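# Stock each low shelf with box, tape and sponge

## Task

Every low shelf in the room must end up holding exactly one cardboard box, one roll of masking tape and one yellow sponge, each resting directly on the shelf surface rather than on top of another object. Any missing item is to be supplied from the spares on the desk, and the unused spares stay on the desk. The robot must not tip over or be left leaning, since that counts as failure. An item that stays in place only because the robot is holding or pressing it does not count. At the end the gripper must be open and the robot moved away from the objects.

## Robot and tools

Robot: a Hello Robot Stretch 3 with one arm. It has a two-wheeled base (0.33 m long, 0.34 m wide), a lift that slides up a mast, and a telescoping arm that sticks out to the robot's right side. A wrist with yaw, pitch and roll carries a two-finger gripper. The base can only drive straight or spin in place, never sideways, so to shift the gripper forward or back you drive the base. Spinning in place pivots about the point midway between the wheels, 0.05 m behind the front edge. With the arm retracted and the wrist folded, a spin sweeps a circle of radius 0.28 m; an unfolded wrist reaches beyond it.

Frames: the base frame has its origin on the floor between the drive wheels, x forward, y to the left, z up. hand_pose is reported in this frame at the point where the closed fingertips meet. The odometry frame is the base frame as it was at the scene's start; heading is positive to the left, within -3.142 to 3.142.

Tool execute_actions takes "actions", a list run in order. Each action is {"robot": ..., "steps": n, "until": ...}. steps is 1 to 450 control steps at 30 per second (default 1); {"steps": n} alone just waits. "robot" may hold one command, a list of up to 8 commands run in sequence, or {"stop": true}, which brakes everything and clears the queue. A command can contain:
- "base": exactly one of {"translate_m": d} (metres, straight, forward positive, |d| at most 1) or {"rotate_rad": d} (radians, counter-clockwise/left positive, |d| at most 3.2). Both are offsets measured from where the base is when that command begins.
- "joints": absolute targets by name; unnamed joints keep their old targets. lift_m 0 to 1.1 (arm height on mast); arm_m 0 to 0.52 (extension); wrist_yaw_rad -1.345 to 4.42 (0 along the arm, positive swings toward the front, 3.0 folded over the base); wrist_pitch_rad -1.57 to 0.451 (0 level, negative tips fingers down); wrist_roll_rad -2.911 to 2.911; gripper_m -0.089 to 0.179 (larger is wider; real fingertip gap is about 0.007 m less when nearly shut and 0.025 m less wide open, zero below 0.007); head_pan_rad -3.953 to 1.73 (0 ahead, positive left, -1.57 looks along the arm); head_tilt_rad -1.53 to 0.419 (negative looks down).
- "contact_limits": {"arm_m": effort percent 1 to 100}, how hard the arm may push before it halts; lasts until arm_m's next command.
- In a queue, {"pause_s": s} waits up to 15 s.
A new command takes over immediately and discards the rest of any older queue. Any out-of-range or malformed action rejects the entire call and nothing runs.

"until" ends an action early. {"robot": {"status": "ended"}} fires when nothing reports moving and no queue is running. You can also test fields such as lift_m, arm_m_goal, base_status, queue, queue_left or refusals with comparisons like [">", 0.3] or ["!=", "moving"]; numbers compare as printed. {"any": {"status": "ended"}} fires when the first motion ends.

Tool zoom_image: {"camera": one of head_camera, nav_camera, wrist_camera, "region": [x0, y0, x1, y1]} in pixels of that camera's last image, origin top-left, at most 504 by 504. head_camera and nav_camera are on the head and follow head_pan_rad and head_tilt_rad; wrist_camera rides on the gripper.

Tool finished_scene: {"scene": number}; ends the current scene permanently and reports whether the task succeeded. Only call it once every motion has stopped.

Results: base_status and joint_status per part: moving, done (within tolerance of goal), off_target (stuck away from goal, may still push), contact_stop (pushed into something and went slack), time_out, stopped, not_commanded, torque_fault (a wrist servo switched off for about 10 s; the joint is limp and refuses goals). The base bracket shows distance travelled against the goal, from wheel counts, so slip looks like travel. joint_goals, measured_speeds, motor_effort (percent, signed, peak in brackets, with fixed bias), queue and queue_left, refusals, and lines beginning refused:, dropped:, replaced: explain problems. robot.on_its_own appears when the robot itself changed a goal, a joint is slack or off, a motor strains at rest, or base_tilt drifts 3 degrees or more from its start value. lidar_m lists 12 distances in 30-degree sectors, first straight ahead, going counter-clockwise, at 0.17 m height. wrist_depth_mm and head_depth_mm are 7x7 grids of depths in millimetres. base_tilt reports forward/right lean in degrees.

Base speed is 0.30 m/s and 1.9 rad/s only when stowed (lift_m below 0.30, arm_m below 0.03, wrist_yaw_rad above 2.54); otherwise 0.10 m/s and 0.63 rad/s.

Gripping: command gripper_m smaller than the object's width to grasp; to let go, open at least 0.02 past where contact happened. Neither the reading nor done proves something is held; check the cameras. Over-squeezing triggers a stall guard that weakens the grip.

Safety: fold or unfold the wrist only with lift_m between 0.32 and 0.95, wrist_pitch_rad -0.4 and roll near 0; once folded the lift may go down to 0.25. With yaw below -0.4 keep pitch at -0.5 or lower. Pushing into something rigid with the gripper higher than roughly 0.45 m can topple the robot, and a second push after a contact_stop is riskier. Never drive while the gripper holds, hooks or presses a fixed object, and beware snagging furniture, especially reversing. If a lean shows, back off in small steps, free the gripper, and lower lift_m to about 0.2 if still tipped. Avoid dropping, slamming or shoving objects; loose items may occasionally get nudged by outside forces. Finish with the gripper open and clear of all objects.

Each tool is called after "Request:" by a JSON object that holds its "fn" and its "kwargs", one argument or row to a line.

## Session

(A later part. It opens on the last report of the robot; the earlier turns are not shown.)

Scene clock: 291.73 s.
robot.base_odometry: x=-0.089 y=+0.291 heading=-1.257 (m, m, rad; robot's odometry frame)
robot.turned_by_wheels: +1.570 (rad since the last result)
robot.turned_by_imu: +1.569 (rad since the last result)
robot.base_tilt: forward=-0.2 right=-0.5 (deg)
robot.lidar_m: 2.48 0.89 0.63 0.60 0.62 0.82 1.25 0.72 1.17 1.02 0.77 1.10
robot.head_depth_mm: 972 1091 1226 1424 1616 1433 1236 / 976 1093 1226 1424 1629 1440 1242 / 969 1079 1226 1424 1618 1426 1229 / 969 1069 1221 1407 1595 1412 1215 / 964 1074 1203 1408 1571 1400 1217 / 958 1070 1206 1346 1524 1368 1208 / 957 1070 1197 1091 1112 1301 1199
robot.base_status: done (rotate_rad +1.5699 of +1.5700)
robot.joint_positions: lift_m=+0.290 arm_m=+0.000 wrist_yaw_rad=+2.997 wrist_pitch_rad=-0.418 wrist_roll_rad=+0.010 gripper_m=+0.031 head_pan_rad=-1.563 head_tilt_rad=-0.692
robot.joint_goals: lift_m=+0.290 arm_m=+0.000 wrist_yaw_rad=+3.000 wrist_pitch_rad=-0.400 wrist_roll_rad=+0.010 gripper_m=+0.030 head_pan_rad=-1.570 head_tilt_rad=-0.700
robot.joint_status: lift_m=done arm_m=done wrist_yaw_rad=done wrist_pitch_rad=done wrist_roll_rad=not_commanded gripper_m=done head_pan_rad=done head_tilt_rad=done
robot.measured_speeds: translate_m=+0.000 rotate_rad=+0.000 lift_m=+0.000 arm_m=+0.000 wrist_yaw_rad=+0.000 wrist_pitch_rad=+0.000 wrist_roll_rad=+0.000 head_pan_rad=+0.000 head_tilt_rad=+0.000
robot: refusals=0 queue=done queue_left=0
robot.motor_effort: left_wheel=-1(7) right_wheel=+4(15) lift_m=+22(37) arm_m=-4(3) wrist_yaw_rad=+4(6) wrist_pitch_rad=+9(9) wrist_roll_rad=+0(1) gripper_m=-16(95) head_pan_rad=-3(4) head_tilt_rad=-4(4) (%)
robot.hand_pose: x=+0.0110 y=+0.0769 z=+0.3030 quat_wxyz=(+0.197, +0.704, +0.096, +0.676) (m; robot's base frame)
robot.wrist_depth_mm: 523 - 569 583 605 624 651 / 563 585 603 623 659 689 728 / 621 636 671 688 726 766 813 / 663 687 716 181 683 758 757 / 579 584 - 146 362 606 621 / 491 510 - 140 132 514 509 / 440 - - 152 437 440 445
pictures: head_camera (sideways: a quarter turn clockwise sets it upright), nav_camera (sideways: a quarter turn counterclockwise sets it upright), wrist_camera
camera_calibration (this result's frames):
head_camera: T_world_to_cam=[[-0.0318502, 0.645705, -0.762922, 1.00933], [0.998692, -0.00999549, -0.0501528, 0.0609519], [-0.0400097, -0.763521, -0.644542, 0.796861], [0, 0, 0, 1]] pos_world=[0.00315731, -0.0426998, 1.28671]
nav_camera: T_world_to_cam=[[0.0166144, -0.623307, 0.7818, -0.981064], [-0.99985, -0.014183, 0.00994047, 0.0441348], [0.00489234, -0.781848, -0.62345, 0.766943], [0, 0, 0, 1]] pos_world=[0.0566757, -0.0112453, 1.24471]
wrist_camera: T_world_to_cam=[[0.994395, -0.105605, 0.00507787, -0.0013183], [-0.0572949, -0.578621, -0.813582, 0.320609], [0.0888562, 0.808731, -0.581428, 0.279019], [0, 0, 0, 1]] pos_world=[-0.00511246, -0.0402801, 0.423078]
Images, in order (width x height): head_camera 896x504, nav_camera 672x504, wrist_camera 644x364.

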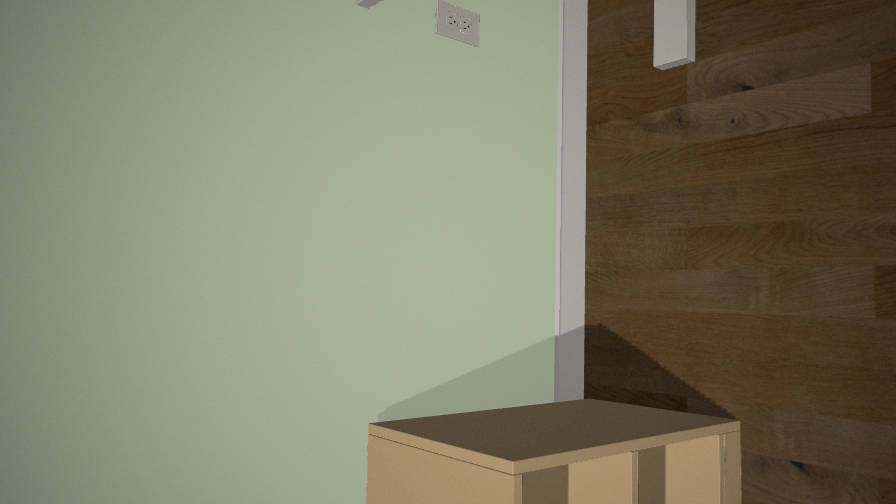

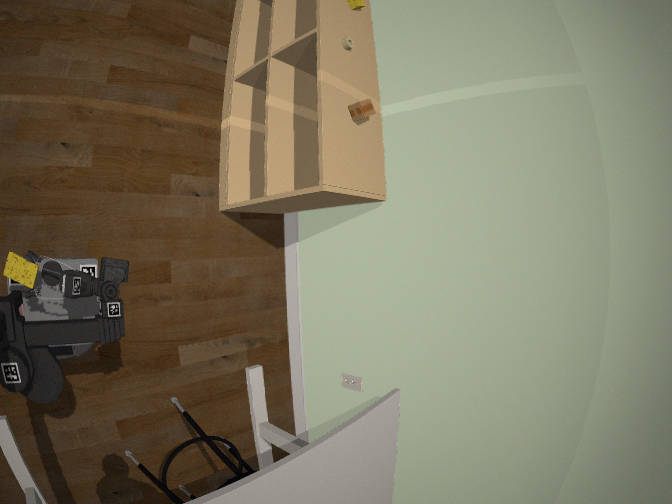

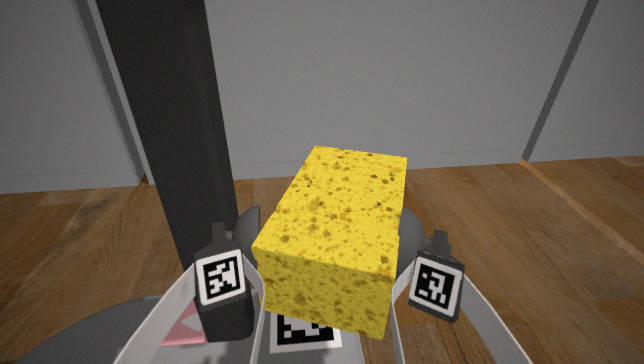

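Request:
{"fn": "execute_actions", "kwargs": {
  "actions": [
    {"robot":[{"base":{"translate_m":1.0}},{"base":{"translate_m":1.0}},{"base":{"rotate_rad":1.57}},{"base":{"translate_m":1.0}},{"base":{"translate_m":0.95}},{"base":{"rotate_rad":1.57}},{"base":{"translate_m":1.0}},{"base":{"translate_m":1.0}}],"steps":450,"until":{"robot":{"status":"ended"}}},
    {"steps":450,"until":{"robot":{"status":"ended"}}},
    {"steps":450,"until":{"robot":{"status":"ended"}}},
    {"robot":[{"base":{"translate_m":0.3}},{"base":{"rotate_rad":1.57}},{"joints":{"lift_m":0.8}},{"joints":{"wrist_yaw_rad":0}}],"steps":450,"until":{"robot":{"status":"ended"}}}
  ]
}}

Scene clock: 344.07 s.
robot.base_odometry: x=+1.678 y=+1.178 heading=-2.831 (m, m, rad; robot's odometry frame)
robot.turned_by_wheels: +4.710 (rad since the last result)
robot.turned_by_imu: +4.708 (rad since the last result)
robot.base_tilt: forward=-0.2 right=-0.6 (deg)
robot.lidar_m: 0.91 1.21 1.25 2.73 2.02 1.32 1.33 1.16 0.81 0.63 0.97 0.91
robot.head_depth_mm: 896 1001 1130 1119 989 1229 1262 / 894 993 1124 1114 975 1264 - / 886 987 1121 1096 944 1248 - / 881 984 1110 1085 881 532 - / 877 979 1100 1073 943 1155 1196 / 873 973 1090 1066 944 1227 1197 / 866 971 1094 1050 938 1225 1200
robot.base_status: done (rotate_rad +1.5699 of +1.5700)
robot.joint_positions: lift_m=+0.800 arm_m=+0.000 wrist_yaw_rad=+0.003 wrist_pitch_rad=-0.418 wrist_roll_rad=+0.010 gripper_m=+0.031 head_pan_rad=-1.563 head_tilt_rad=-0.692
robot.joint_goals: lift_m=+0.800 arm_m=+0.000 wrist_yaw_rad=+0.000 wrist_pitch_rad=-0.400 wrist_roll_rad=+0.010 gripper_m=+0.030 head_pan_rad=-1.570 head_tilt_rad=-0.700
robot.joint_status: lift_m=done arm_m=done wrist_yaw_rad=done wrist_pitch_rad=done wrist_roll_rad=not_commanded gripper_m=done head_pan_rad=done head_tilt_rad=done
robot.measured_speeds: translate_m=+0.000 rotate_rad=+0.000 lift_m=+0.000 arm_m=+0.000 wrist_yaw_rad=+0.000 wrist_pitch_rad=+0.000 wrist_roll_rad=+0.000 head_pan_rad=+0.000 head_tilt_rad=+0.000
robot: refusals=0 queue=done queue_left=0
robot.motor_effort: left_wheel=-2(5) right_wheel=+4(14) lift_m=+36(38) arm_m=-4(4) wrist_yaw_rad=-4(3) wrist_pitch_rad=+9(9) wrist_roll_rad=+0(0) gripper_m=-15(16) head_pan_rad=-3(3) head_tilt_rad=-4(4) (%)
robot.hand_pose: x=-0.0208 y=-0.3696 z=+0.8124 quat_wxyz=(+0.689, +0.147, -0.695, -0.147) (m; robot's base frame)
robot.wrist_depth_mm: 693 710 709 700 715 702 692 / 753 760 758 761 772 776 778 / 701 662 720 739 757 762 845 / 545 545 564 180 516 585 909 / 752 781 490 146 322 682 510 / 681 682 644 140 132 709 636 / 807 858 839 817 816 702 936
pictures: head_camera (sideways: a quarter turn clockwise sets it upright), nav_camera (sideways: a quarter turn counterclockwise sets it upright), wrist_camera
camera_calibration (this result's frames):
head_camera: T_world_to_cam=[[-0.0318336, 0.645725, -0.762906, 1.00931], [0.998691, -0.0100201, -0.0501532, 0.0609524], [-0.0400296, -0.763505, -0.644561, 0.796885], [0, 0, 0, 1]] pos_world=[0.00315621, -0.0426994, 1.28671]
nav_camera: T_world_to_cam=[[0.0165984, -0.623327, 0.781785, -0.981045], [-0.99985, -0.0141574, 0.00994031, 0.044135], [0.004872, -0.781833, -0.623468, 0.766968], [0, 0, 0, 1]] pos_world=[0.0566754, -0.0112452, 1.24471]
wrist_camera: T_world_to_cam=[[-0.999116, -0.0417409, 0.00507906, -0.0372652], [-0.0283987, 0.580756, -0.813582, 0.903995], [0.03101, -0.813007, -0.581428, 0.338489], [0, 0, 0, 1]] pos_world=[-0.0220565, -0.251362, 0.93247]
Images, in order (width x height): head_camera 896x504, nav_camera 672x504, wrist_camera 644x364.

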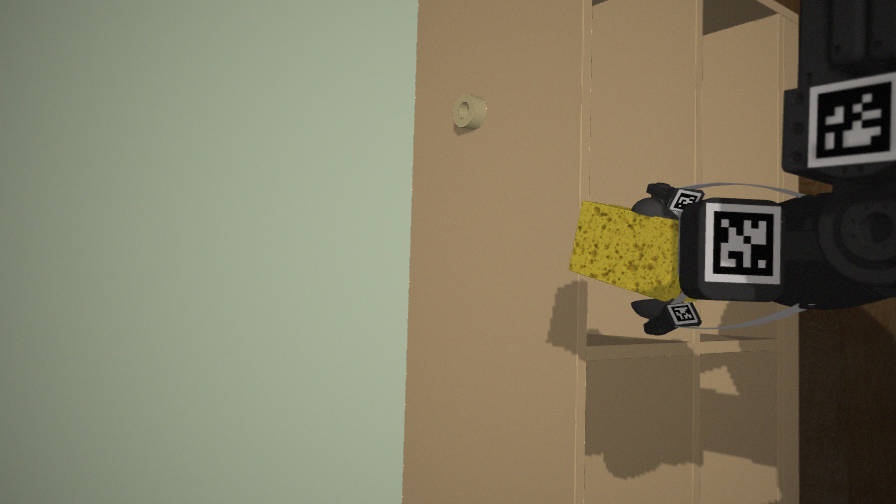

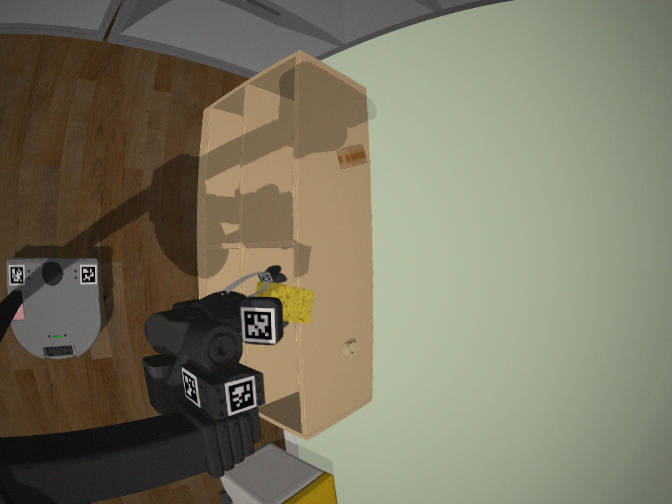

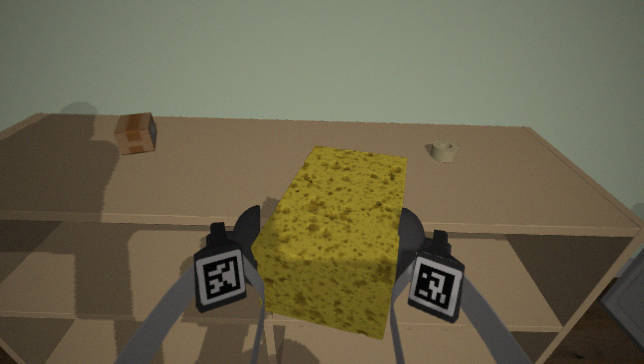

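Request:
{"fn": "execute_actions", "kwargs": {
  "actions": [
    {"robot":[{"base":{"translate_m":0.1},"joints":{"arm_m":0.4}},{"joints":{"lift_m":0.63}},{"joints":{"gripper_m":0.15}},{"joints":{"lift_m":0.75}},{"joints":{"arm_m":0}}],"steps":450,"until":{"robot":{"status":"ended"}}}
  ]
}}

Request:
{"fn": "finished_scene", "kwargs": {
  "scene": 1
}}

Scene clock: 365.67 s.
robot.base_odometry: x=+1.582 y=+1.147 heading=-2.831 (m, m, rad; robot's odometry frame)
robot.turned_by_wheels: +0.000 (rad since the last result)
robot.turned_by_imu: +0.001 (rad since the last result)
robot.base_tilt: forward=-0.1 right=-0.4 (deg)
robot.lidar_m: 0.81 1.19 1.14 2.73 2.09 1.68 1.41 1.25 0.87 0.62 0.84 1.33
robot.head_depth_mm: 887 993 1121 1118 985 1137 1245 / 884 984 1121 1105 984 1259 1241 / 881 986 1109 1091 964 1121 1248 / 873 976 1112 1052 937 1086 - / 873 973 1104 1081 947 1172 1211 / 866 964 1090 1062 941 1221 1202 / 862 963 1078 1004 940 1215 1197
robot.base_status: done (translate_m +0.1000 of +0.1000)
robot.joint_positions: lift_m=+0.750 arm_m=+0.000 wrist_yaw_rad=+0.002 wrist_pitch_rad=-0.418 wrist_roll_rad=+0.010 gripper_m=+0.150 head_pan_rad=-1.563 head_tilt_rad=-0.692
robot.joint_goals: lift_m=+0.750 arm_m=+0.000 wrist_yaw_rad=+0.000 wrist_pitch_rad=-0.400 wrist_roll_rad=+0.010 gripper_m=+0.150 head_pan_rad=-1.570 head_tilt_rad=-0.700
robot.joint_status: lift_m=done arm_m=done wrist_yaw_rad=done wrist_pitch_rad=done wrist_roll_rad=not_commanded gripper_m=done head_pan_rad=done head_tilt_rad=done
robot.measured_speeds: translate_m=+0.000 rotate_rad=+0.000 lift_m=+0.000 arm_m=+0.000 wrist_yaw_rad=+0.000 wrist_pitch_rad=+0.000 wrist_roll_rad=+0.000 head_pan_rad=+0.000 head_tilt_rad=+0.000
robot: refusals=0 queue=done queue_left=0
robot.motor_effort: left_wheel=-1(3) right_wheel=+4(9) lift_m=+36(40) arm_m=-4(7) wrist_yaw_rad=-2(4) wrist_pitch_rad=+9(9) wrist_roll_rad=+0(1) gripper_m=+0(86) head_pan_rad=-4(4) head_tilt_rad=-4(4) (%)
robot.hand_pose: x=-0.0211 y=-0.3697 z=+0.7624 quat_wxyz=(+0.689, +0.147, -0.695, -0.147) (m; robot's base frame)
robot.wrist_depth_mm: 688 702 683 702 698 697 699 / 756 750 768 749 755 749 770 / 593 588 611 581 640 645 655 / 478 497 490 482 483 492 498 / 678 768 756 743 773 801 663 / 637 - 624 628 652 - 637 / 762 802 829 823 826 796 816
pictures: head_camera (sideways: a quarter turn clockwise sets it upright), nav_camera (sideways: a quarter turn counterclockwise sets it upright), wrist_camera
camera_calibration (this result's frames):
head_camera: T_world_to_cam=[[-0.0318334, 0.645725, -0.762906, 1.00931], [0.998691, -0.0100204, -0.0501532, 0.0609524], [-0.0400297, -0.763505, -0.644561, 0.796885], [0, 0, 0, 1]] pos_world=[0.0031562, -0.0426994, 1.28671]
nav_camera: T_world_to_cam=[[0.0165982, -0.623327, 0.781785, -0.981045], [-0.99985, -0.0141572, 0.00994031, 0.044135], [0.00487181, -0.781833, -0.623468, 0.766968], [0, 0, 0, 1]] pos_world=[0.0566754, -0.0112452, 1.24471]
wrist_camera: T_world_to_cam=[[-0.999176, -0.0402717, 0.00507929, -0.0367997], [-0.0275448, 0.580798, -0.813582, 0.863347], [0.0298143, -0.813051, -0.581428, 0.30938], [0, 0, 0, 1]] pos_world=[-0.0222126, -0.25137, 0.882472]
Images, in order (width x height): head_camera 896x504, nav_camera 672x504, wrist_camera 644x364.

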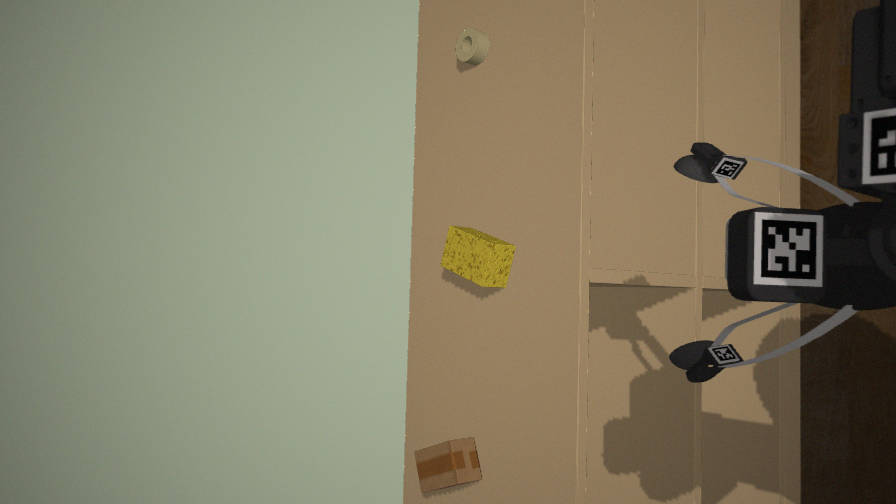

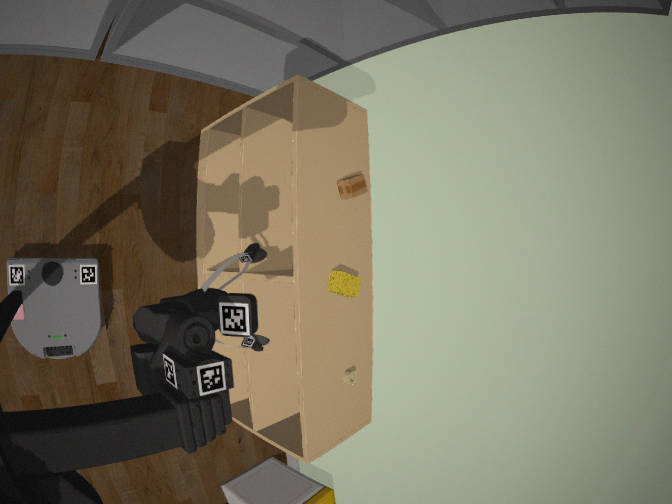

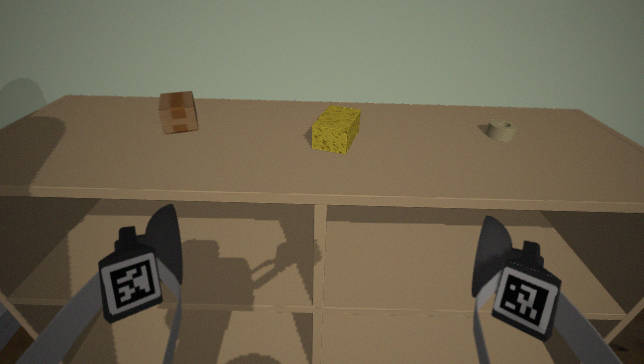

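The scene is finished: the task was done.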